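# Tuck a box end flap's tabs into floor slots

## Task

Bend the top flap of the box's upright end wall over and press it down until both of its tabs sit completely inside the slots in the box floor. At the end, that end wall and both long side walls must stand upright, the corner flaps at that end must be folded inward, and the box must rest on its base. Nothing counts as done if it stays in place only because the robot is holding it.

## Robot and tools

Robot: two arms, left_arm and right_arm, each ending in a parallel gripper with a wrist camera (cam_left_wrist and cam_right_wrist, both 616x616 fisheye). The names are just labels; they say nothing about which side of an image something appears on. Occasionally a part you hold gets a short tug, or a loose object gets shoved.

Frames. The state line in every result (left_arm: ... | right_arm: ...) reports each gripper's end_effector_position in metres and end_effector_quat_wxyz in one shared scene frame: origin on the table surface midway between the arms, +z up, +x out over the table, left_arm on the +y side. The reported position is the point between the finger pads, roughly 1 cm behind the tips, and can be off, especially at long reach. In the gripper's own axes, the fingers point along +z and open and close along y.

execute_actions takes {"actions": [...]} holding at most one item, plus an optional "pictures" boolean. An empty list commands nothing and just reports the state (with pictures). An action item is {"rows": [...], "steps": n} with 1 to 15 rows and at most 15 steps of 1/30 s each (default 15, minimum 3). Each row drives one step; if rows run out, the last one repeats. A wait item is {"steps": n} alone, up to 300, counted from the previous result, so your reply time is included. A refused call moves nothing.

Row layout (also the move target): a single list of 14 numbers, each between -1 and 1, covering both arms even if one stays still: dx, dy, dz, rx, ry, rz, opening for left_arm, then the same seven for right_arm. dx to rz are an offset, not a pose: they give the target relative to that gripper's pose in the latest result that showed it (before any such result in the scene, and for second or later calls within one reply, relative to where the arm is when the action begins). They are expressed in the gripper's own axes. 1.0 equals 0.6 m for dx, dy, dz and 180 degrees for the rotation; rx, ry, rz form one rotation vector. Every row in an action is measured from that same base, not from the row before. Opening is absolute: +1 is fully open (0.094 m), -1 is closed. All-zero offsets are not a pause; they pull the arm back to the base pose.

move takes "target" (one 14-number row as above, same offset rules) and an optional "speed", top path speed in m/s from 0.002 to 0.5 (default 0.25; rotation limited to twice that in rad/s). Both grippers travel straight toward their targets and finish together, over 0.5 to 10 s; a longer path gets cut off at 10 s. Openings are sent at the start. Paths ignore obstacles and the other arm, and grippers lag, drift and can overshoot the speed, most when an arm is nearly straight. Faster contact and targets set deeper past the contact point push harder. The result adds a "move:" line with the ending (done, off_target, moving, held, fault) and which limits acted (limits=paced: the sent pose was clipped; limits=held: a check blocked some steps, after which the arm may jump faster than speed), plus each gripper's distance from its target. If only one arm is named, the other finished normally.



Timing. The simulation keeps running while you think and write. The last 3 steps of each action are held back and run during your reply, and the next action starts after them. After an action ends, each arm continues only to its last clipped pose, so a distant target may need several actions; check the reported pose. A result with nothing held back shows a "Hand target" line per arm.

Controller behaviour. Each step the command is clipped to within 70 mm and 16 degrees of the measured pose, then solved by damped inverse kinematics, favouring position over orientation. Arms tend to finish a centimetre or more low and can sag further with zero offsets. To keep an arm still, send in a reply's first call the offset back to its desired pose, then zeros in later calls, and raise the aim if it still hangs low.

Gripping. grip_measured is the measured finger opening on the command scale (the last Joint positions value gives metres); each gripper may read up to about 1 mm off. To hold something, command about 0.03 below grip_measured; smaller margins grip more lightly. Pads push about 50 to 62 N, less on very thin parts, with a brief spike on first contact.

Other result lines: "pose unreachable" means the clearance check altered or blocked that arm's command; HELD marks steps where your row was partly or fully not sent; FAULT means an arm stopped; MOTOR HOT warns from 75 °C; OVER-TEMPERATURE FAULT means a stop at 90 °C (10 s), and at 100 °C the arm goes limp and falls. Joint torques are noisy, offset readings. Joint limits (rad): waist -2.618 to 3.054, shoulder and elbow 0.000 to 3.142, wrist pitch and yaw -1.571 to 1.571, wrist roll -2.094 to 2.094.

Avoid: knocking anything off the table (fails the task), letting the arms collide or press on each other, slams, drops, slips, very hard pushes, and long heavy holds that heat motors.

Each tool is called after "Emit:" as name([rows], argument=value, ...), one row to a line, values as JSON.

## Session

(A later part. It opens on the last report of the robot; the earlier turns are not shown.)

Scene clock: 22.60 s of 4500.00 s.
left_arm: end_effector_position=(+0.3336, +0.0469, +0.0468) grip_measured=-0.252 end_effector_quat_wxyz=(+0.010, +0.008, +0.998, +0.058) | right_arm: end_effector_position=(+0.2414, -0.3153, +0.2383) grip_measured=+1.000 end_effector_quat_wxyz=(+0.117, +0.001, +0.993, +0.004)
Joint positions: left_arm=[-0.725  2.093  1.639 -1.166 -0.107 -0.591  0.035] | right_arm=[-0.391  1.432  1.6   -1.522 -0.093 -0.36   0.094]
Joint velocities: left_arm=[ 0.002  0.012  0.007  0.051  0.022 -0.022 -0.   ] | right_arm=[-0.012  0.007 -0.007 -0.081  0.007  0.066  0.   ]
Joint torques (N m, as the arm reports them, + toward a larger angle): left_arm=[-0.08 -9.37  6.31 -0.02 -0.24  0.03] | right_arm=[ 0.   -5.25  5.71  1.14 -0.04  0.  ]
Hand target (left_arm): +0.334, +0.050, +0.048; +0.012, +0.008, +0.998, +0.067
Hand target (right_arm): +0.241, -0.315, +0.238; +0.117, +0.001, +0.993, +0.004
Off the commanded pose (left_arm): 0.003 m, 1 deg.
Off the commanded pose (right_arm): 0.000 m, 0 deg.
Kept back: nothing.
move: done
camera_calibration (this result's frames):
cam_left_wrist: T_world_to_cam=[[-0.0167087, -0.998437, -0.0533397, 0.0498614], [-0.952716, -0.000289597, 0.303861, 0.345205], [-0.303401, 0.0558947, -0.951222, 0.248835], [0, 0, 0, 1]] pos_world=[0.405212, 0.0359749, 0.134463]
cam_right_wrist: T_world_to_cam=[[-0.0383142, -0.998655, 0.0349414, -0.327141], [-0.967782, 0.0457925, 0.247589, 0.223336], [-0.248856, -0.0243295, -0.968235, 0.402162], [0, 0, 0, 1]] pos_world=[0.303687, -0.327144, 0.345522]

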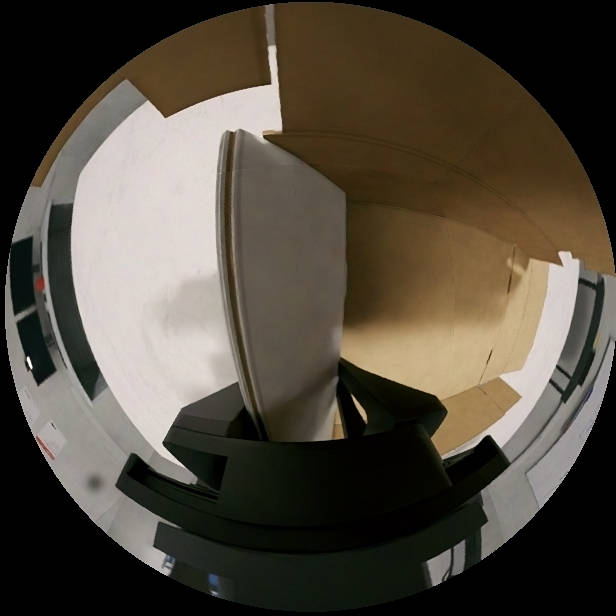

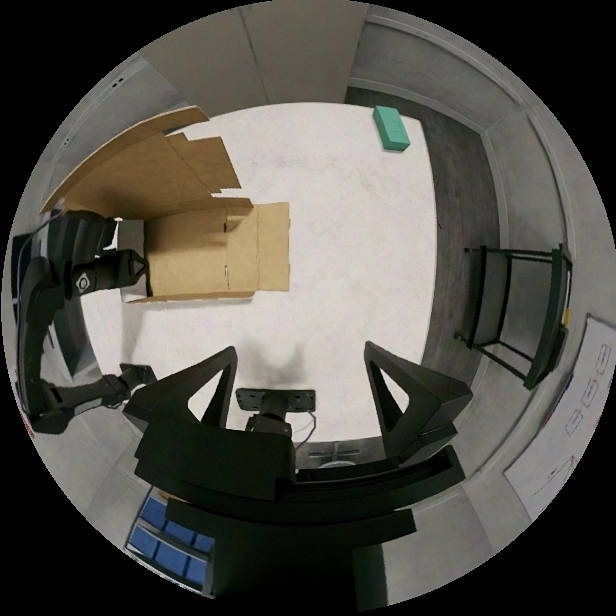

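Emit:
move(target=[0,0,0.055,0.04,0,0,-0.3,0,0,0,0,0,0,1], speed=0.03)

Emit:
move(target=[0,0.015,0,0,0,0,0.35,0,0,0,0,0,0,1], speed=0.03)

Emit:
move(target=[0,0.01,-0.055,0,0,0,0.35,0,0,0,0,0,0,1], speed=0.03)

Emit:
move(target=[0,0,0.01,0,0,0,-0.2,0,0,0,0,0,0,1], speed=0.03)

Scene clock: 25.67 s of 4500.00 s.
left_arm: end_effector_position=(+0.3368, +0.0414, +0.0110) grip_measured=-0.253 end_effector_quat_wxyz=(+0.009, +0.010, +1.000, -0.015) | right_arm: end_effector_position=(+0.2414, -0.3153, +0.2383) grip_measured=+1.000 end_effector_quat_wxyz=(+0.117, +0.001, +0.993, +0.004)
Joint positions: left_arm=[-0.676  2.081  1.478 -0.938  0.016 -0.535  0.035] | right_arm=[-0.391  1.432  1.6   -1.522 -0.093 -0.36   0.094]
Joint velocities: left_arm=[-0.007 -0.012  0.002 -0.051 -0.066 -0.051 -0.   ] | right_arm=[-0.002 -0.007 -0.012  0.051 -0.007 -0.037  0.   ]
Joint torques (N m, as the arm reports them, + toward a larger angle): left_arm=[  0.81 -10.56   4.8    0.11  -0.17   0.09] | right_arm=[ 0.01 -5.26  5.71  1.14 -0.04  0.01]
Hand target (left_arm): +0.335, +0.050, +0.014; +0.010, +0.009, +1.000, -0.005
Hand target (right_arm): +0.241, -0.315, +0.238; +0.117, +0.001, +0.993, +0.004
Off the commanded pose (left_arm): 0.010 m, 1 deg.
Off the commanded pose (right_arm): 0.000 m, 0 deg.
Kept back: nothing.
move: done
camera_calibration (this result's frames):
cam_left_wrist: T_world_to_cam=[[-0.0223768, -0.99549, 0.0921848, 0.042697], [-0.951351, 0.049545, 0.3041, 0.356603], [-0.307296, -0.0808953, -0.948169, 0.223021], [0, 0, 0, 1]] pos_world=[0.408744, 0.0428779, 0.0990827]
cam_right_wrist: T_world_to_cam=[[-0.0383142, -0.998655, 0.0349414, -0.327141], [-0.967782, 0.0457925, 0.247589, 0.223336], [-0.248856, -0.0243295, -0.968235, 0.402162], [0, 0, 0, 1]] pos_world=[0.303687, -0.327144, 0.345522]

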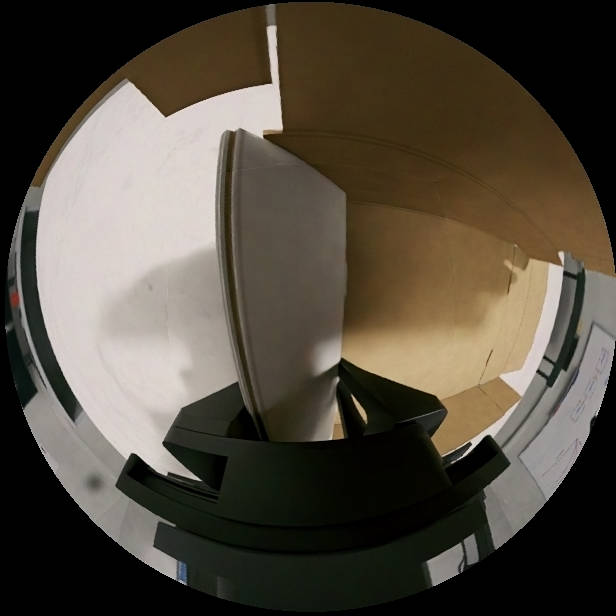

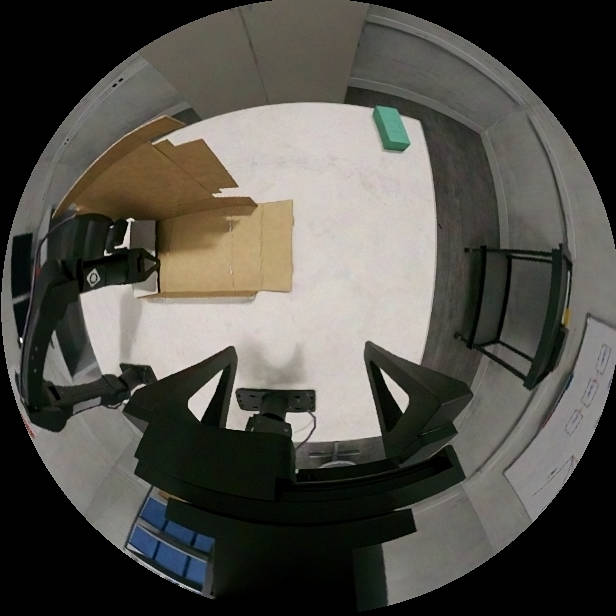

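Scene clock: 26.37 s of 4500.00 s.
left_arm: end_effector_position=(+0.3370, +0.0422, +0.0105) grip_measured=+0.349 end_effector_quat_wxyz=(+0.006, +0.011, +1.000, -0.019) | right_arm: end_effector_position=(+0.2414, -0.3153, +0.2383) grip_measured=+1.000 end_effector_quat_wxyz=(+0.117, +0.001, +0.993, +0.004)
Joint positions: left_arm=[-0.669  2.081  1.475 -0.935  0.026 -0.527  0.063] | right_arm=[-0.391  1.432  1.6   -1.522 -0.093 -0.36   0.094]
Joint velocities: left_arm=[ 0.002  0.002  0.007  0.051 -0.081 -0.081  0.   ] | right_arm=[-0.007  0.002  0.002 -0.022 -0.081  0.037  0.   ]
Joint torques (N m, as the arm reports them, + toward a larger angle): left_arm=[  1.21 -10.29   4.36   0.31  -0.07   0.12] | right_arm=[-0.01 -5.24  5.69  1.14 -0.04  0.  ]
Hand target (left_arm): +0.337, +0.050, +0.011; +0.008, +0.010, +1.000, -0.015
Hand target (right_arm): +0.241, -0.315, +0.238; +0.117, +0.001, +0.993, +0.004
Off the commanded pose (left_arm): 0.008 m, 1 deg.
Off the commanded pose (right_arm): 0.000 m, 0 deg.
Kept back: nothing.
move: done
camera_calibration (this result's frames):
cam_left_wrist: T_world_to_cam=[[-0.0241071, -0.994702, 0.0999332, 0.0439612], [-0.949854, 0.0539638, 0.308002, 0.356213], [-0.311763, -0.0874969, -0.946123, 0.224438], [0, 0, 0, 1]] pos_world=[0.409381, 0.0441433, 0.0982383]
cam_right_wrist: T_world_to_cam=[[-0.0383142, -0.998655, 0.0349414, -0.327141], [-0.967782, 0.0457925, 0.247589, 0.223336], [-0.248856, -0.0243295, -0.968235, 0.402162], [0, 0, 0, 1]] pos_world=[0.303687, -0.327144, 0.345522]

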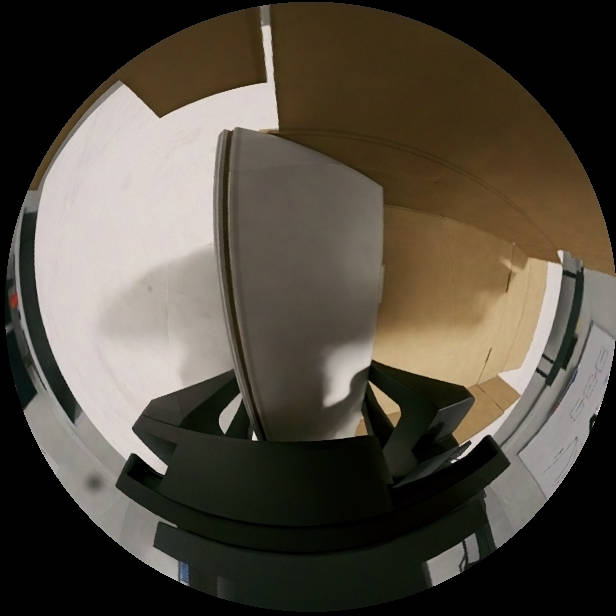

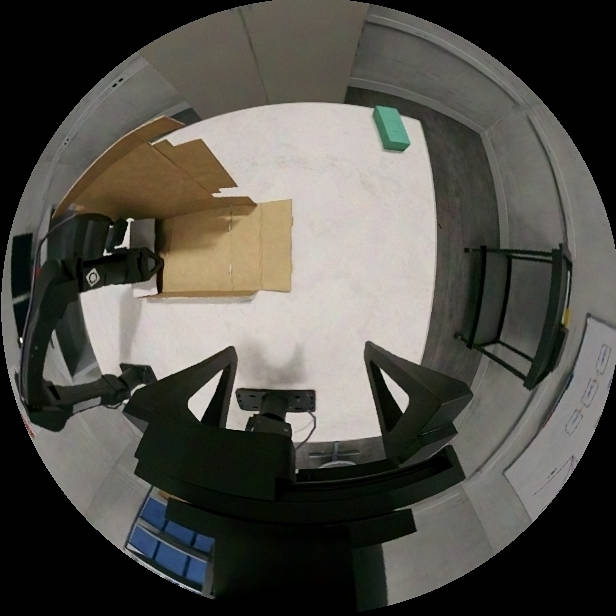

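Scene clock: 27.80 s of 4500.00 s.
left_arm: end_effector_position=(+0.3268, +0.0508, +0.0255) grip_measured=+0.349 end_effector_quat_wxyz=(-0.013, +0.010, +1.000, -0.008) | right_arm: end_effector_position=(+0.2414, -0.3153, +0.2383) grip_measured=+1.000 end_effector_quat_wxyz=(+0.117, +0.001, +0.993, +0.004)
Joint positions: left_arm=[-0.663  2.054  1.497 -1.028  0.027 -0.522  0.063] | right_arm=[-0.391  1.432  1.6   -1.522 -0.093 -0.36   0.094]
Joint velocities: left_arm=[-0.002 -0.007  0.012 -0.037  0.007 -0.095  0.   ] | right_arm=[ 0.007 -0.012 -0.002 -0.037  0.022 -0.066  0.   ]
Joint torques (N m, as the arm reports them, + toward a larger angle): left_arm=[  0.72 -11.06   8.62  -0.03   0.     0.11] | right_arm=[-0.01 -5.25  5.71  1.14 -0.05  0.  ]
Hand target (left_arm): +0.336, +0.050, +0.043; +0.007, +0.011, +1.000, -0.019
Hand target (right_arm): +0.241, -0.315, +0.238; +0.117, +0.001, +0.993, +0.004
Off the commanded pose (left_arm): 0.020 m, 3 deg.
Off the commanded pose (right_arm): 0.000 m, 0 deg.
Kept back: nothing.
move: off_target (left_arm)
camera_calibration (this result's frames):
cam_left_wrist: T_world_to_cam=[[-0.0195286, -0.996662, 0.079264, 0.0499373], [-0.93733, 0.0458367, 0.345415, 0.336772], [-0.347895, -0.0675511, -0.935097, 0.246699], [0, 0, 0, 1]] pos_world=[0.402467, 0.0509989, 0.110403]
cam_right_wrist: T_world_to_cam=[[-0.0383142, -0.998655, 0.0349414, -0.327141], [-0.967782, 0.0457925, 0.247589, 0.223336], [-0.248856, -0.0243295, -0.968235, 0.402162], [0, 0, 0, 1]] pos_world=[0.303687, -0.327144, 0.345522]

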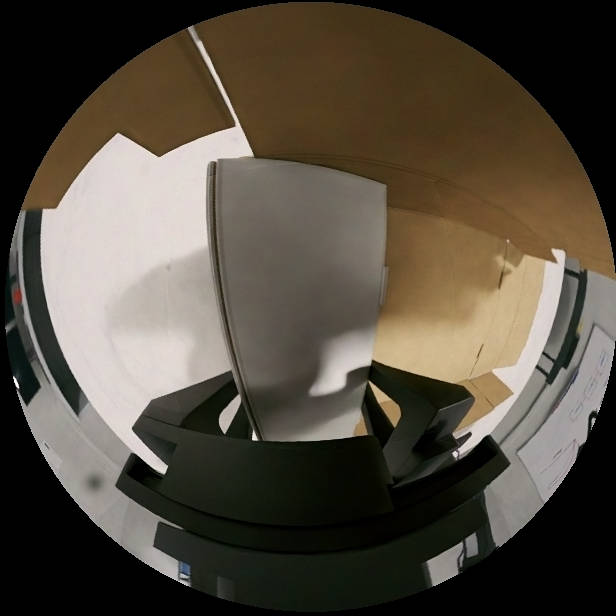

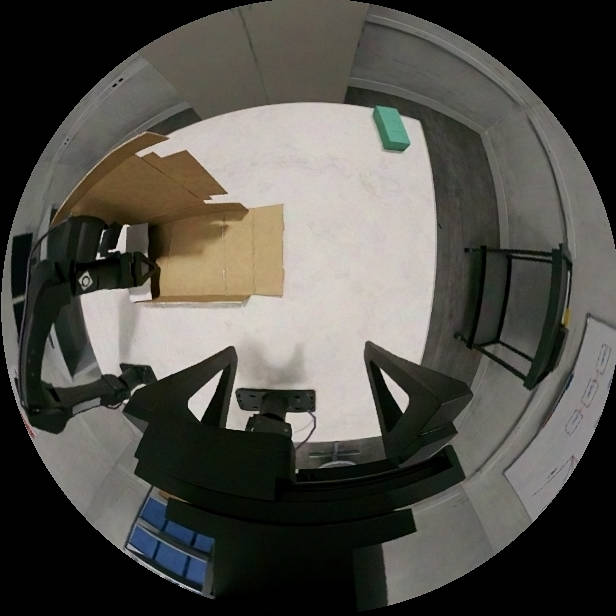

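Scene clock: 28.50 s of 4500.00 s.
left_arm: end_effector_position=(+0.3271, +0.0508, +0.0237) grip_measured=+0.124 end_effector_quat_wxyz=(-0.014, +0.010, +1.000, -0.007) | right_arm: end_effector_position=(+0.2414, -0.3153, +0.2383) grip_measured=+1.000 end_effector_quat_wxyz=(+0.117, +0.001, +0.993, +0.004)
Joint positions: left_arm=[-0.663  2.059  1.497 -1.025  0.026 -0.521  0.053] | right_arm=[-0.391  1.432  1.6   -1.522 -0.093 -0.36   0.094]
Joint velocities: left_arm=[ 0.012  0.007 -0.002 -0.022 -0.007  0.022  0.001] | right_arm=[ 0.012 -0.027 -0.012  0.007  0.007 -0.022  0.   ]
Joint torques (N m, as the arm reports them, + toward a larger angle): left_arm=[-0.06 -8.92  5.04  0.35  0.02  0.  ] | right_arm=[-0.01 -5.25  5.71  1.13 -0.05  0.  ]
Hand target (left_arm): +0.327, +0.051, +0.020; -0.013, +0.010, +1.000, -0.008
Hand target (right_arm): +0.241, -0.315, +0.238; +0.117, +0.001, +0.993, +0.004
Off the commanded pose (left_arm): 0.004 m, 0 deg.
Off the commanded pose (right_arm): 0.000 m, 0 deg.
Kept back: nothing.
move: done
camera_calibration (this result's frames):
cam_left_wrist: T_world_to_cam=[[-0.0202039, -0.996774, 0.0776769, 0.0503163], [-0.936869, 0.0460028, 0.346641, 0.337505], [-0.349096, -0.0657696, -0.934776, 0.245424], [0, 0, 0, 1]] pos_world=[0.402891, 0.0507693, 0.108516]
cam_right_wrist: T_world_to_cam=[[-0.0383142, -0.998655, 0.0349414, -0.327141], [-0.967782, 0.0457925, 0.247589, 0.223336], [-0.248856, -0.0243295, -0.968235, 0.402162], [0, 0, 0, 1]] pos_world=[0.303687, -0.327144, 0.345522]

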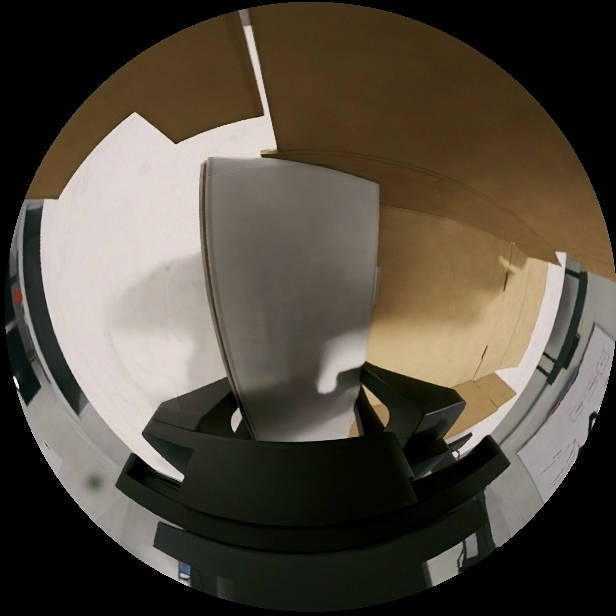

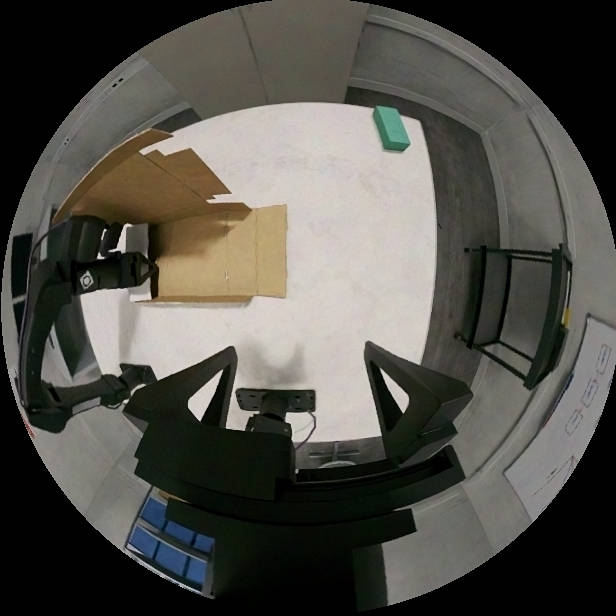

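Emit:
move(target=[0,0,0,0,0,0,1,0,0,0,0,0,0,1])

Emit:
move(target=[0,0,-0.17,0,-0.04,0,1,0,0,0,0,0,0,1], speed=0.1)

Scene clock: 29.43 s of 4500.00 s.
left_arm: end_effector_position=(+0.3272, +0.0507, +0.0237) grip_measured=+1.000 end_effector_quat_wxyz=(-0.014, +0.010, +1.000, -0.007) | right_arm: end_effector_position=(+0.2414, -0.3153, +0.2383) grip_measured=+1.000 end_effector_quat_wxyz=(+0.117, +0.001, +0.993, +0.004)
Joint positions: left_arm=[-0.663  2.059  1.497 -1.025  0.027 -0.521  0.094] | right_arm=[-0.391  1.432  1.6   -1.522 -0.093 -0.36   0.094]
Joint velocities: left_arm=[-0.012 -0.007 -0.002 -0.007 -0.007  0.007  0.   ] | right_arm=[-0.012 -0.002  0.017  0.037 -0.037  0.095  0.   ]
Joint torques (N m, as the arm reports them, + toward a larger angle): left_arm=[-0.09 -9.1   6.18  0.13  0.01  0.01] | right_arm=[ 0.   -5.24  5.7   1.14 -0.05  0.  ]
Hand target (left_arm): +0.327, +0.051, +0.024; -0.014, +0.010, +1.000, -0.007
Hand target (right_arm): +0.241, -0.315, +0.238; +0.117, +0.001, +0.993, +0.004
Off the commanded pose (left_arm): 0.000 m, 0 deg.
Off the commanded pose (right_arm): 0.000 m, 0 deg.
Kept back: nothing.
move: done
camera_calibration (this result's frames):
cam_left_wrist: T_world_to_cam=[[-0.0202079, -0.996733, 0.0781961, 0.0501974], [-0.936915, 0.0461785, 0.346495, 0.337562], [-0.348974, -0.0662612, -0.934787, 0.245419], [0, 0, 0, 1]] pos_world=[0.402926, 0.050707, 0.108526]
cam_right_wrist: T_world_to_cam=[[-0.0383142, -0.998655, 0.0349414, -0.327141], [-0.967782, 0.0457925, 0.247589, 0.223336], [-0.248856, -0.0243295, -0.968235, 0.402162], [0, 0, 0, 1]] pos_world=[0.303687, -0.327144, 0.345522]

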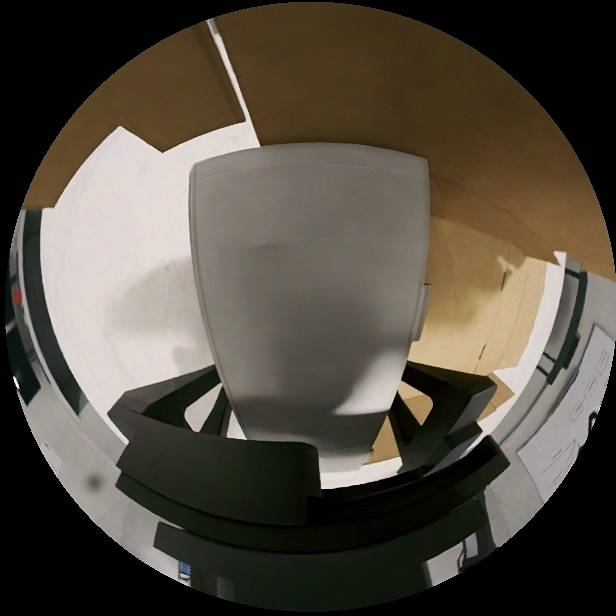

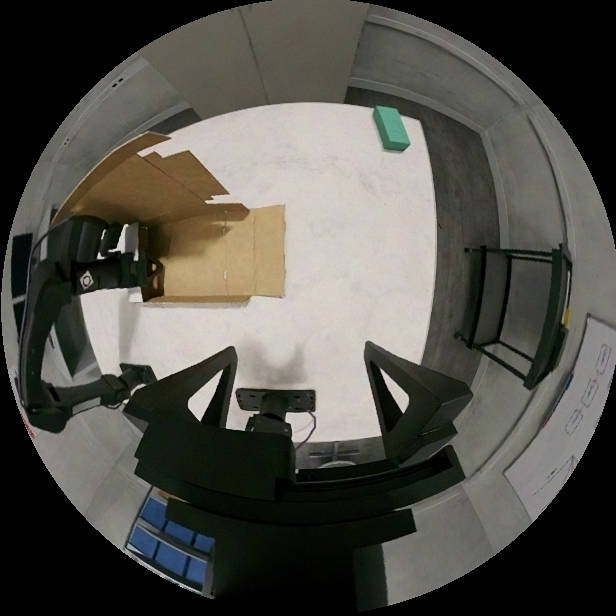

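Scene clock: 30.97 s of 4500.00 s.
left_arm: end_effector_position=(+0.3246, +0.0555, +0.1097) grip_measured=+1.000 end_effector_quat_wxyz=(+0.029, +0.011, +1.000, -0.001) | right_arm: end_effector_position=(+0.2414, -0.3153, +0.2383) grip_measured=+1.000 end_effector_quat_wxyz=(+0.117, +0.001, +0.993, +0.004)
Joint positions: left_arm=[-0.682  1.918  1.641 -1.244 -0.029 -0.538  0.094] | right_arm=[-0.391  1.432  1.6   -1.522 -0.093 -0.36   0.094]
Joint velocities: left_arm=[ 0.002  0.007  0.012  0.022 -0.037  0.037  0.   ] | right_arm=[-0.007  0.007  0.002 -0.007 -0.095  0.022  0.   ]
Joint torques (N m, as the arm reports them, + toward a larger angle): left_arm=[-0.85 -9.88  8.89  0.16 -0.12 -0.1 ] | right_arm=[ 0.   -5.24  5.68  1.14 -0.04  0.01]
Hand target (left_arm): +0.328, +0.052, +0.126; +0.049, +0.011, +0.999, -0.007
Hand target (right_arm): +0.241, -0.315, +0.238; +0.117, +0.001, +0.993, +0.004
Off the commanded pose (left_arm): 0.017 m, 2 deg.
Off the commanded pose (right_arm): 0.000 m, 0 deg.
Kept back: nothing.
move: off_target (left_arm)
camera_calibration (this result's frames):
cam_left_wrist: T_world_to_cam=[[-0.0275941, -0.997584, 0.0637603, 0.0522603], [-0.963064, 0.0436224, 0.265716, 0.322602], [-0.267856, -0.0540731, -0.96194, 0.301155], [0, 0, 0, 1]] pos_world=[0.392794, 0.0543457, 0.20064]
cam_right_wrist: T_world_to_cam=[[-0.0383142, -0.998655, 0.0349414, -0.327141], [-0.967782, 0.0457925, 0.247589, 0.223336], [-0.248856, -0.0243295, -0.968235, 0.402162], [0, 0, 0, 1]] pos_world=[0.303687, -0.327144, 0.345522]

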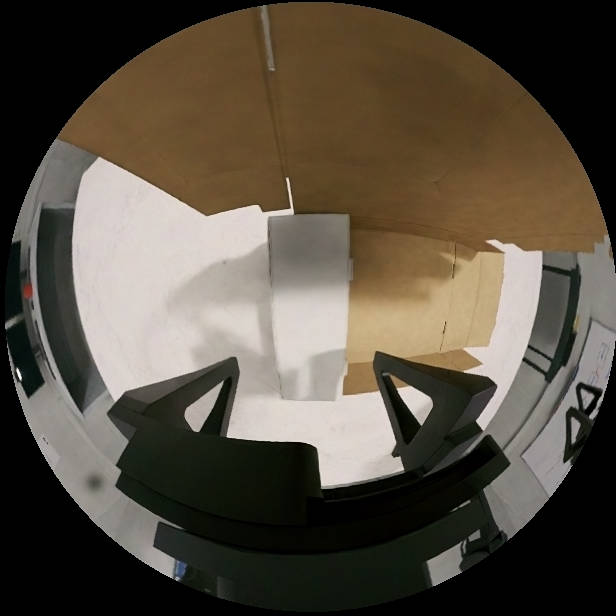

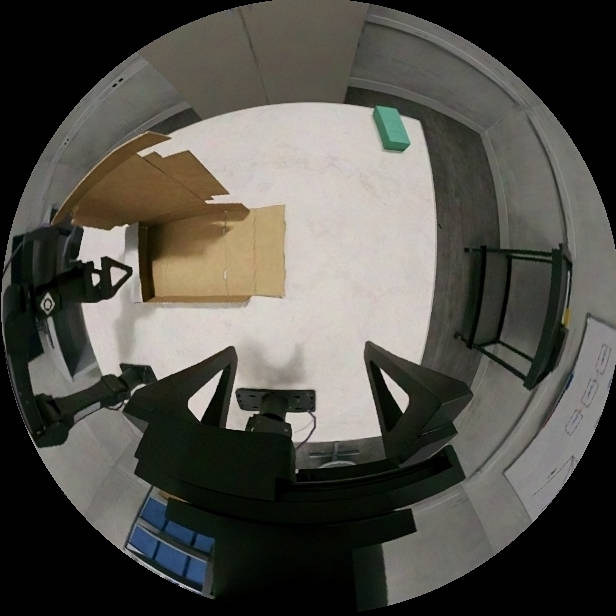

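Emit:
move(target=[-0.025,0.015,0,0,0,0,0.2,0,0,0,0,0,0,1], speed=0.05)

Emit:
move(target=[0,0,0.135,0,0,0,0.2,0,0,0,0,0,0,1], speed=0.03)

Scene clock: 32.00 s of 4500.00 s.
left_arm: end_effector_position=(+0.3336, +0.0653, +0.1016) grip_measured=+0.202 end_effector_quat_wxyz=(+0.019, +0.010, +1.000, +0.005) | right_arm: end_effector_position=(+0.2414, -0.3153, +0.2383) grip_measured=+1.000 end_effector_quat_wxyz=(+0.117, +0.001, +0.993, +0.004)
Joint positions: left_arm=[-0.647  1.952  1.657 -1.248 -0.028 -0.506  0.056] | right_arm=[-0.391  1.432  1.6   -1.522 -0.093 -0.36   0.094]
Joint velocities: left_arm=[-0.012 -0.012 -0.002 -0.066  0.081 -0.007  0.   ] | right_arm=[ 0.002 -0.017  0.002  0.066 -0.051 -0.007  0.   ]
Joint torques (N m, as the arm reports them, + toward a larger angle): left_arm=[ 0.52 -8.76  9.12  0.11  0.04  0.1 ] | right_arm=[-0.01 -5.24  5.71  1.14 -0.05  0.01]
Hand target (left_arm): +0.340, +0.064, +0.111; +0.030, +0.011, +0.999, -0.001
Hand target (right_arm): +0.241, -0.315, +0.238; +0.117, +0.001, +0.993, +0.004
Off the commanded pose (left_arm): 0.011 m, 1 deg.
Off the commanded pose (right_arm): 0.000 m, 0 deg.
Kept back: nothing.
move: off_target (left_arm)
camera_calibration (this result's frames):
cam_left_wrist: T_world_to_cam=[[-0.0226561, -0.998392, 0.0519701, 0.0624022], [-0.95786, 0.0365664, 0.2849, 0.329776], [-0.286342, -0.0433253, -0.957147, 0.30129], [0, 0, 0, 1]] pos_world=[0.403565, 0.0632966, 0.191182]
cam_right_wrist: T_world_to_cam=[[-0.0383142, -0.998655, 0.0349414, -0.327141], [-0.967782, 0.0457925, 0.247589, 0.223336], [-0.248856, -0.0243295, -0.968235, 0.402162], [0, 0, 0, 1]] pos_world=[0.303687, -0.327144, 0.345522]

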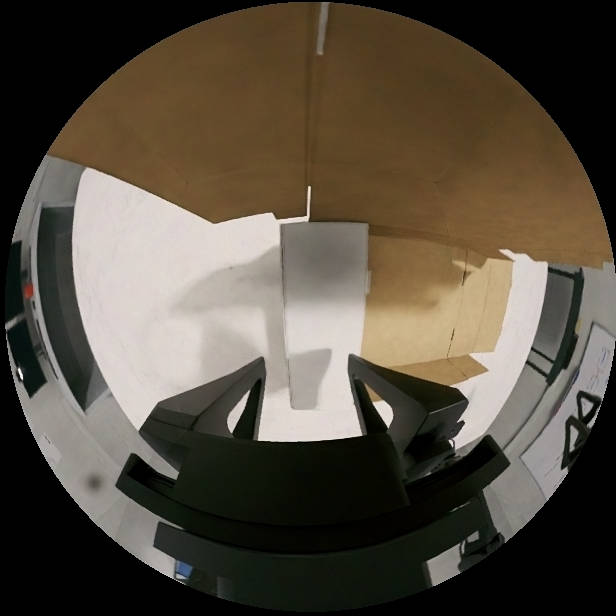

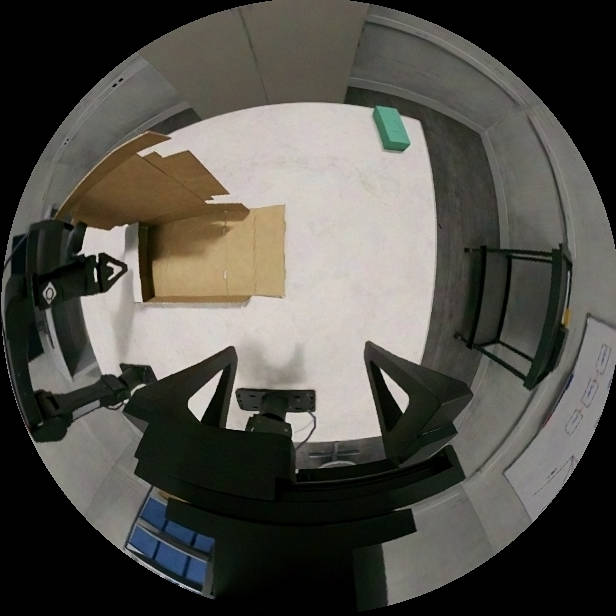

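Scene clock: 35.23 s of 4500.00 s.
left_arm: end_effector_position=(+0.3345, +0.0623, +0.0200) grip_measured=+0.201 end_effector_quat_wxyz=(+0.012, +0.010, +1.000, +0.002) | right_arm: end_effector_position=(+0.2414, -0.3153, +0.2383) grip_measured=+1.000 end_effector_quat_wxyz=(+0.117, +0.001, +0.993, +0.004)
Joint positions: left_arm=[-0.647  2.034  1.444 -0.962 -0.016 -0.506  0.056] | right_arm=[-0.391  1.432  1.6   -1.522 -0.093 -0.36   0.094]
Joint velocities: left_arm=[ 0.012  0.007 -0.002 -0.007  0.022 -0.022 -0.   ] | right_arm=[ 0.002  0.002 -0.022 -0.007 -0.051 -0.037  0.   ]
Joint torques (N m, as the arm reports them, + toward a larger angle): left_arm=[ 0.82 -9.21  5.78  0.32 -0.13  0.09] | right_arm=[-0.01 -5.25  5.7   1.14 -0.05  0.  ]
Hand target (left_arm): +0.338, +0.067, +0.020; +0.019, +0.010, +1.000, +0.005
Hand target (right_arm): +0.241, -0.315, +0.238; +0.117, +0.001, +0.993, +0.004
Off the commanded pose (left_arm): 0.005 m, 1 deg.
Off the commanded pose (right_arm): 0.000 m, 0 deg.
Kept back: nothing.
move: done
camera_calibration (this result's frames):
cam_left_wrist: T_world_to_cam=[[-0.0228944, -0.998063, 0.0578477, 0.0635845], [-0.953527, 0.0391882, 0.298748, 0.352098], [-0.300436, -0.0483197, -0.952577, 0.228215], [0, 0, 0, 1]] pos_world=[0.405754, 0.0606905, 0.108526]
cam_right_wrist: T_world_to_cam=[[-0.0383142, -0.998655, 0.0349414, -0.327141], [-0.967782, 0.0457925, 0.247589, 0.223336], [-0.248856, -0.0243295, -0.968235, 0.402162], [0, 0, 0, 1]] pos_world=[0.303687, -0.327144, 0.345522]

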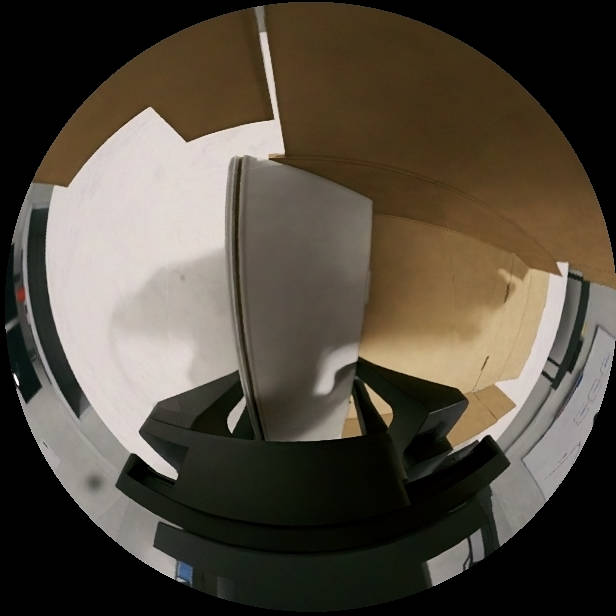

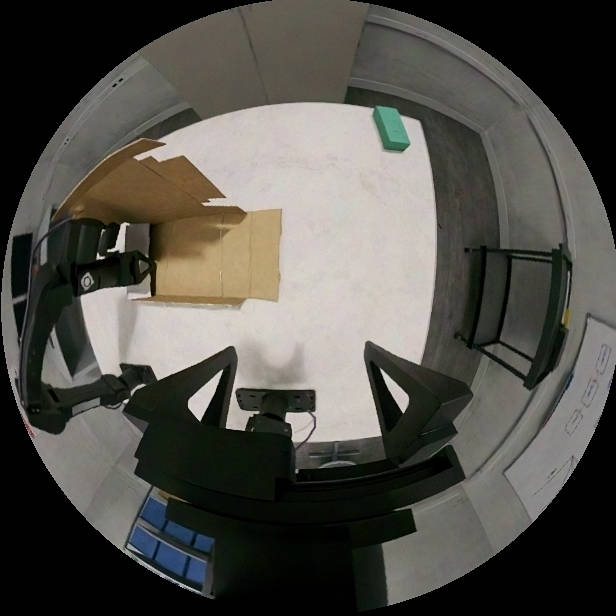

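Emit:
move(target=[0,0,0.01,-0.14,0,0,0.1,0,0,0,0,0,0,1], speed=0.05)

Emit:
move(target=[0,0,0,0,0,0,-0.4,0,0,0,0,0,0,1])

Emit:
move(target=[0,0,0,0,0,0,-0.92,0,0,0,0,0,0,1])

Scene clock: 40.10 s of 4500.00 s.
left_arm: end_effector_position=(+0.3352, +0.0278, +0.0289) grip_measured=+0.107 end_effector_quat_wxyz=(+0.007, +0.004, +0.994, +0.109) | right_arm: end_effector_position=(+0.2414, -0.3153, +0.2383) grip_measured=+1.000 end_effector_quat_wxyz=(+0.117, +0.001, +0.993, +0.004)
Joint positions: left_arm=[-0.795  2.229  1.769 -1.236 -0.18  -0.676  0.052] | right_arm=[-0.391  1.432  1.6   -1.522 -0.093 -0.36   0.094]
Joint velocities: left_arm=[ 0.007 -0.002  0.012 -0.037 -0.081 -0.022 -0.001] | right_arm=[ 0.007  0.012  0.007 -0.066 -0.037  0.007  0.   ]
Joint torques (N m, as the arm reports them, + toward a larger angle): left_arm=[-0.91 -6.52  5.51 -0.91 -1.83 -0.26] | right_arm=[ 0.03 -5.25  5.7   1.14 -0.05  0.01]
Hand target (left_arm): +0.335, +0.061, +0.018; +0.014, +0.012, +0.977, +0.213
Hand target (right_arm): +0.241, -0.315, +0.238; +0.117, +0.001, +0.993, +0.004
Off the commanded pose (left_arm): 0.038 m, 13 deg.
Off the commanded pose (right_arm): 0.000 m, 0 deg.
Kept back: nothing.
move: off_target (left_arm)
camera_calibration (this result's frames):
cam_left_wrist: T_world_to_cam=[[-0.00896444, -0.987879, -0.154967, 0.0298252], [-0.951405, -0.0392785, 0.305428, 0.352751], [-0.307813, 0.150174, -0.939521, 0.23185], [0, 0, 0, 1]] pos_world=[0.407243, 0.00850135, 0.11471]
cam_right_wrist: T_world_to_cam=[[-0.0383142, -0.998655, 0.0349414, -0.327141], [-0.967782, 0.0457925, 0.247589, 0.223336], [-0.248856, -0.0243295, -0.968235, 0.402162], [0, 0, 0, 1]] pos_world=[0.303687, -0.327144, 0.345522]

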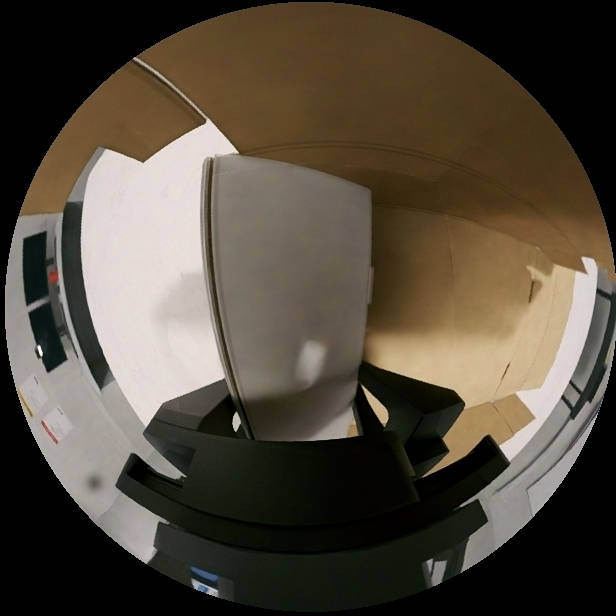

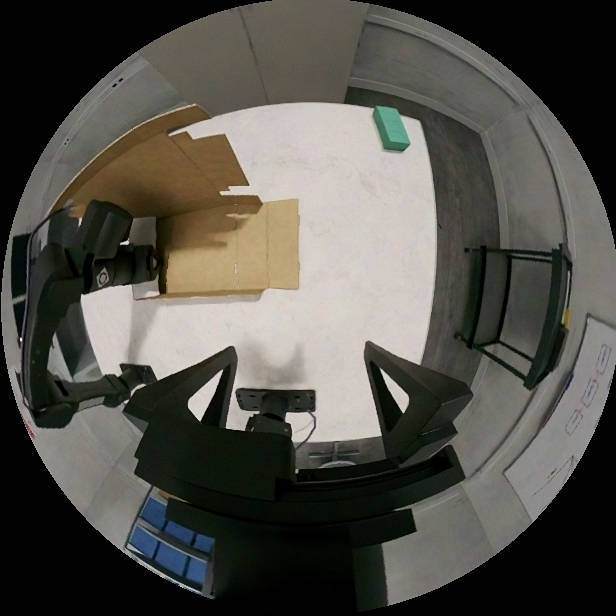

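Scene clock: 40.60 s of 4500.00 s.
left_arm: end_effector_position=(+0.3357, +0.0220, +0.0288) grip_measured=+0.064 end_effector_quat_wxyz=(+0.007, +0.002, +0.996, +0.094) | right_arm: end_effector_position=(+0.2414, -0.3153, +0.2383) grip_measured=+1.000 end_effector_quat_wxyz=(+0.117, +0.001, +0.993, +0.004)
Joint positions: left_arm=[-0.794  2.226  1.769 -1.221 -0.155 -0.676  0.05 ] | right_arm=[-0.391  1.432  1.6   -1.522 -0.093 -0.36   0.094]
Joint velocities: left_arm=[ 0.002  0.012  0.022 -0.007  0.081  0.022 -0.001] | right_arm=[-0.007  0.002  0.017 -0.037 -0.051  0.037  0.   ]
Joint torques (N m, as the arm reports them, + toward a larger angle): left_arm=[ -0.06 -10.11   6.11  -0.25  -0.35   0.02] | right_arm=[ 0.   -5.24  5.7   1.14 -0.04  0.  ]
Hand target (left_arm): +0.335, +0.028, +0.029; +0.007, +0.004, +0.994, +0.109
Hand target (right_arm): +0.241, -0.315, +0.238; +0.117, +0.001, +0.993, +0.004
Off the commanded pose (left_arm): 0.006 m, 2 deg.
Off the commanded pose (right_arm): 0.000 m, 0 deg.
Kept back: nothing.
move: done
camera_calibration (this result's frames):
cam_left_wrist: T_world_to_cam=[[-0.00550299, -0.992194, -0.124585, 0.0221719], [-0.95098, -0.033331, 0.307452, 0.352688], [-0.309204, 0.12017, -0.943373, 0.234036], [0, 0, 0, 1]] pos_world=[0.407886, 0.0056302, 0.115111]
cam_right_wrist: T_world_to_cam=[[-0.0383142, -0.998655, 0.0349414, -0.327141], [-0.967782, 0.0457925, 0.247589, 0.223336], [-0.248856, -0.0243295, -0.968235, 0.402162], [0, 0, 0, 1]] pos_world=[0.303687, -0.327144, 0.345522]

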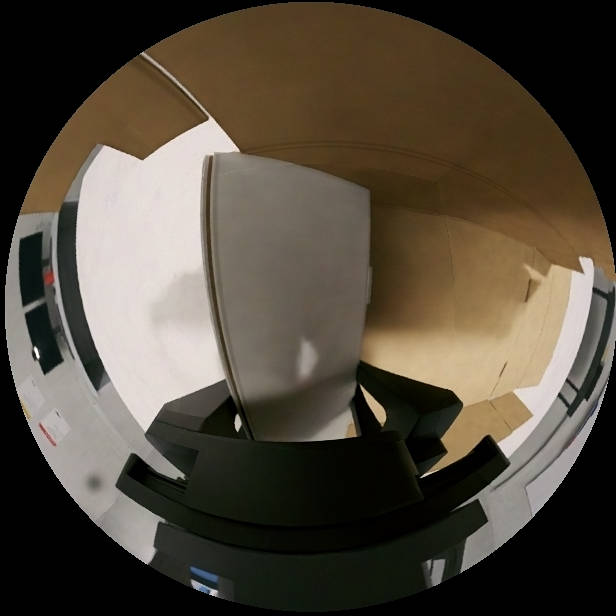

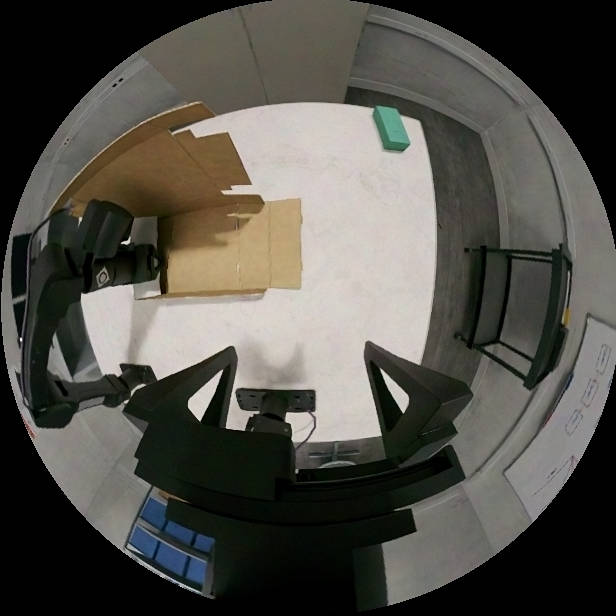

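Scene clock: 41.10 s of 4500.00 s.
left_arm: end_effector_position=(+0.3357, +0.0209, +0.0286) grip_measured=+0.064 end_effector_quat_wxyz=(+0.006, +0.002, +0.996, +0.091) | right_arm: end_effector_position=(+0.2414, -0.3153, +0.2383) grip_measured=+1.000 end_effector_quat_wxyz=(+0.117, +0.001, +0.993, +0.004)
Joint positions: left_arm=[-0.794  2.226  1.769 -1.218 -0.15  -0.676  0.05 ] | right_arm=[-0.391  1.432  1.6   -1.522 -0.093 -0.36   0.094]
Joint velocities: left_arm=[-0.002 -0.012  0.017 -0.037  0.051 -0.066 -0.001] | right_arm=[-0.007  0.012  0.022 -0.007 -0.007  0.037  0.   ]
Joint torques (N m, as the arm reports them, + toward a larger angle): left_arm=[ -0.08 -10.26   6.17  -0.09  -0.13   0.01] | right_arm=[ 0.01 -5.24  5.71  1.14 -0.05  0.01]
Hand target (left_arm): +0.336, +0.022, +0.029; +0.007, +0.002, +0.996, +0.094
Hand target (right_arm): +0.241, -0.315, +0.238; +0.117, +0.001, +0.993, +0.004
Off the commanded pose (left_arm): 0.001 m, 0 deg.
Off the commanded pose (right_arm): 0.000 m, 0 deg.
Kept back: nothing.
move: done
camera_calibration (this result's frames):
cam_left_wrist: T_world_to_cam=[[-0.00506788, -0.992897, -0.118866, 0.0207188], [-0.950751, -0.0320549, 0.308292, 0.352617], [-0.309913, 0.114574, -0.943836, 0.234348], [0, 0, 0, 1]] pos_world=[0.407983, 0.00502441, 0.11494]
cam_right_wrist: T_world_to_cam=[[-0.0383142, -0.998655, 0.0349414, -0.327141], [-0.967782, 0.0457925, 0.247589, 0.223336], [-0.248856, -0.0243295, -0.968235, 0.402162], [0, 0, 0, 1]] pos_world=[0.303687, -0.327144, 0.345522]

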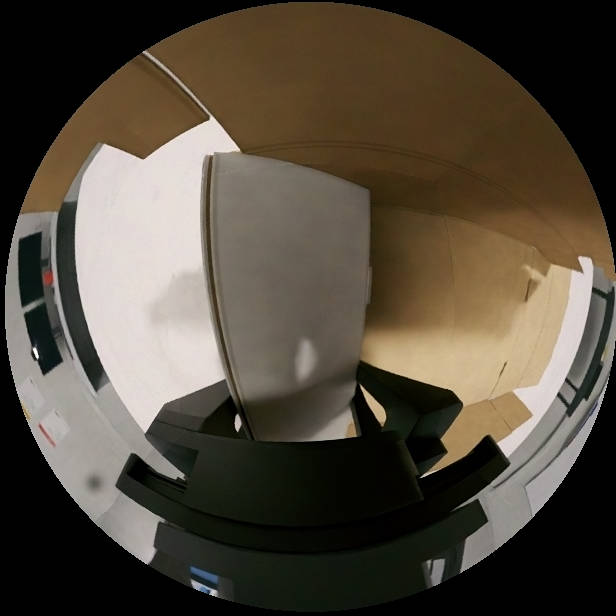

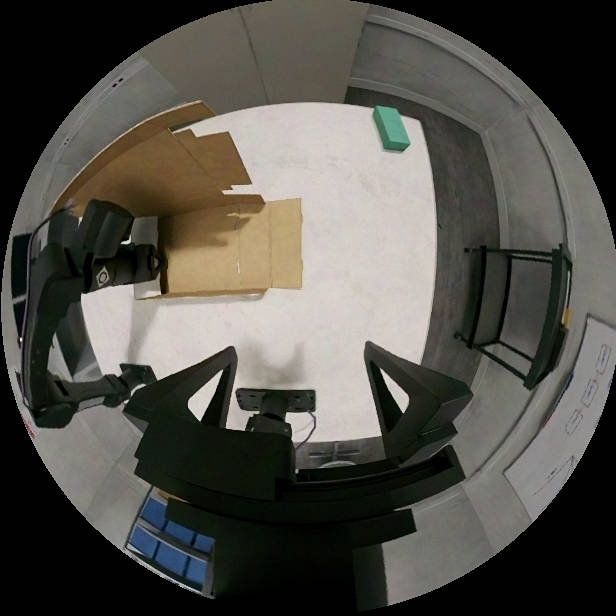

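Emit:
move(target=[0,0,0,0.06,0,0,1,0,0,0,0,0,0.5,1])

Emit:
move(target=[0,0,-0.2,0,0,0,1,0,0,0,0,0,0,1])

Scene clock: 45.10 s of 4500.00 s.
left_arm: end_effector_position=(+0.3313, +0.0201, +0.0182) grip_measured=+1.000 end_effector_quat_wxyz=(-0.008, +0.003, +1.000, +0.008) | right_arm: end_effector_position=(+0.2414, -0.3153, +0.2383) grip_measured=+1.000 end_effector_quat_wxyz=(+0.080, +0.701, +0.704, +0.086)
Joint positions: left_arm=[-0.737  2.145  1.608 -1.055 -0.004 -0.609  0.094] | right_arm=[-0.391  1.432  1.6   -1.522 -0.093  1.204  0.094]
Joint velocities: left_arm=[-0.007 -0.007 -0.017 -0.037  0.022  0.037  0.   ] | right_arm=[-0.012 -0.007 -0.012  0.037 -0.007 -0.037  0.   ]
Joint torques (N m, as the arm reports them, + toward a larger angle): left_arm=[  0.72 -11.96   5.56   0.27   0.02   0.1 ] | right_arm=[-0.01 -5.25  5.7   1.14 -0.05  0.06]
Hand target (left_arm): +0.336, +0.021, +0.029; +0.007, +0.003, +1.000, -0.004
Hand target (right_arm): +0.241, -0.315, +0.238; +0.080, +0.703, +0.701, +0.086
Off the commanded pose (left_arm): 0.011 m, 2 deg.
Off the commanded pose (right_arm): 0.000 m, 0 deg.
Kept back: nothing.
move: off_target (left_arm)
camera_calibration (this result's frames):
cam_left_wrist: T_world_to_cam=[[-0.00709106, -0.998835, 0.0477266, 0.0165048], [-0.941579, 0.0227405, 0.336022, 0.346911], [-0.336716, -0.0425556, -0.940644, 0.235237], [0, 0, 0, 1]] pos_world=[0.40597, 0.0186073, 0.103916]
cam_right_wrist: T_world_to_cam=[[-0.982864, 0.0219416, -0.183023, 0.274608], [-0.068, 0.879704, 0.470635, 0.215873], [0.171332, 0.475016, -0.863137, 0.433108], [0, 0, 0, 1]] pos_world=[0.210376, -0.401663, 0.322494]

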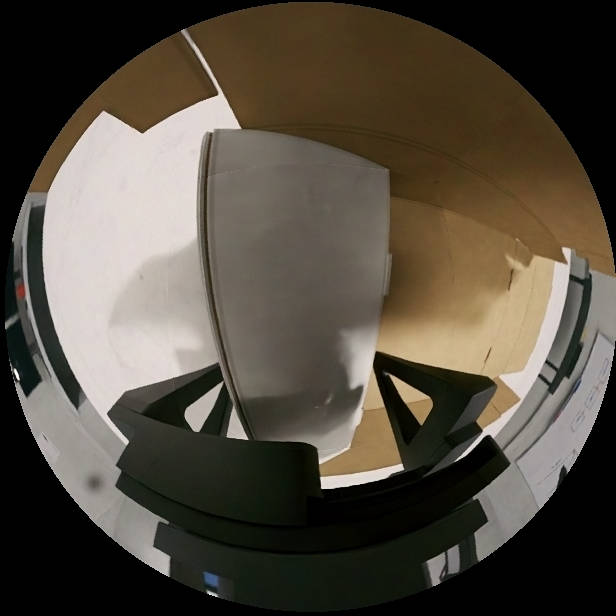

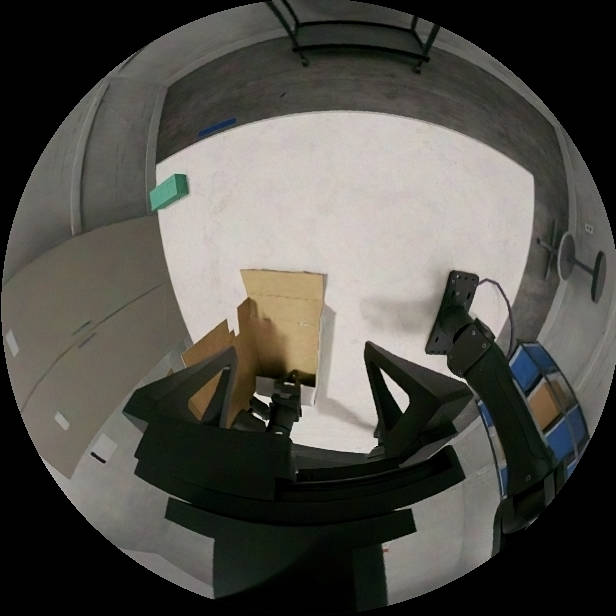

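Scene clock: 46.37 s of 4500.00 s.
left_arm: end_effector_position=(+0.3291, +0.0217, +0.1309) grip_measured=+1.000 end_effector_quat_wxyz=(-0.015, +0.003, +1.000, +0.013) | right_arm: end_effector_position=(+0.2414, -0.3153, +0.2383) grip_measured=+1.000 end_effector_quat_wxyz=(+0.080, +0.701, +0.704, +0.086)
Joint positions: left_arm=[-0.737  2.114  2.011 -1.507 -0.004 -0.609  0.094] | right_arm=[-0.391  1.432  1.6   -1.522 -0.093  1.204  0.094]
Joint velocities: left_arm=[-0.007  0.002 -0.002  0.051 -0.037 -0.022  0.   ] | right_arm=[ 0.002  0.007 -0.002 -0.139 -0.066 -0.037  0.   ]
Joint torques (N m, as the arm reports them, + toward a larger angle): left_arm=[-0.54 -9.65  8.62 -0.04  0.   -0.05] | right_arm=[-0.01 -5.24  5.69  1.14 -0.05  0.  ]
Hand target (left_arm): +0.330, +0.018, +0.138; -0.008, +0.003, +1.000, +0.008
Hand target (right_arm): +0.241, -0.315, +0.238; +0.080, +0.701, +0.704, +0.086
Off the commanded pose (left_arm): 0.009 m, 1 deg.
Off the commanded pose (right_arm): 0.000 m, 0 deg.
Kept back: nothing.
move: done
camera_calibration (this result's frames):
cam_left_wrist: T_world_to_cam=[[-0.00647928, -0.999268, 0.0376957, 0.0137583], [-0.936669, 0.0192647, 0.349687, 0.303658], [-0.350157, -0.0330426, -0.936108, 0.344176], [0, 0, 0, 1]] pos_world=[0.405032, 0.0192708, 0.215482]
cam_right_wrist: T_world_to_cam=[[-0.982864, 0.0219416, -0.183023, 0.274608], [-0.068, 0.879704, 0.470635, 0.215873], [0.171332, 0.475016, -0.863137, 0.433108], [0, 0, 0, 1]] pos_world=[0.210376, -0.401663, 0.322494]

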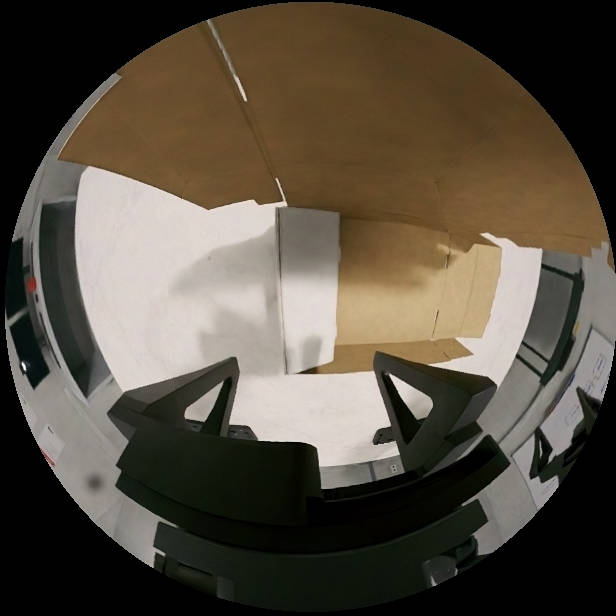

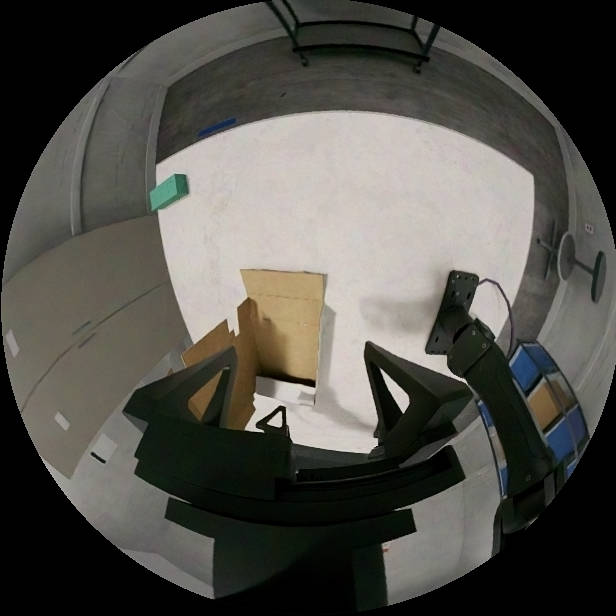

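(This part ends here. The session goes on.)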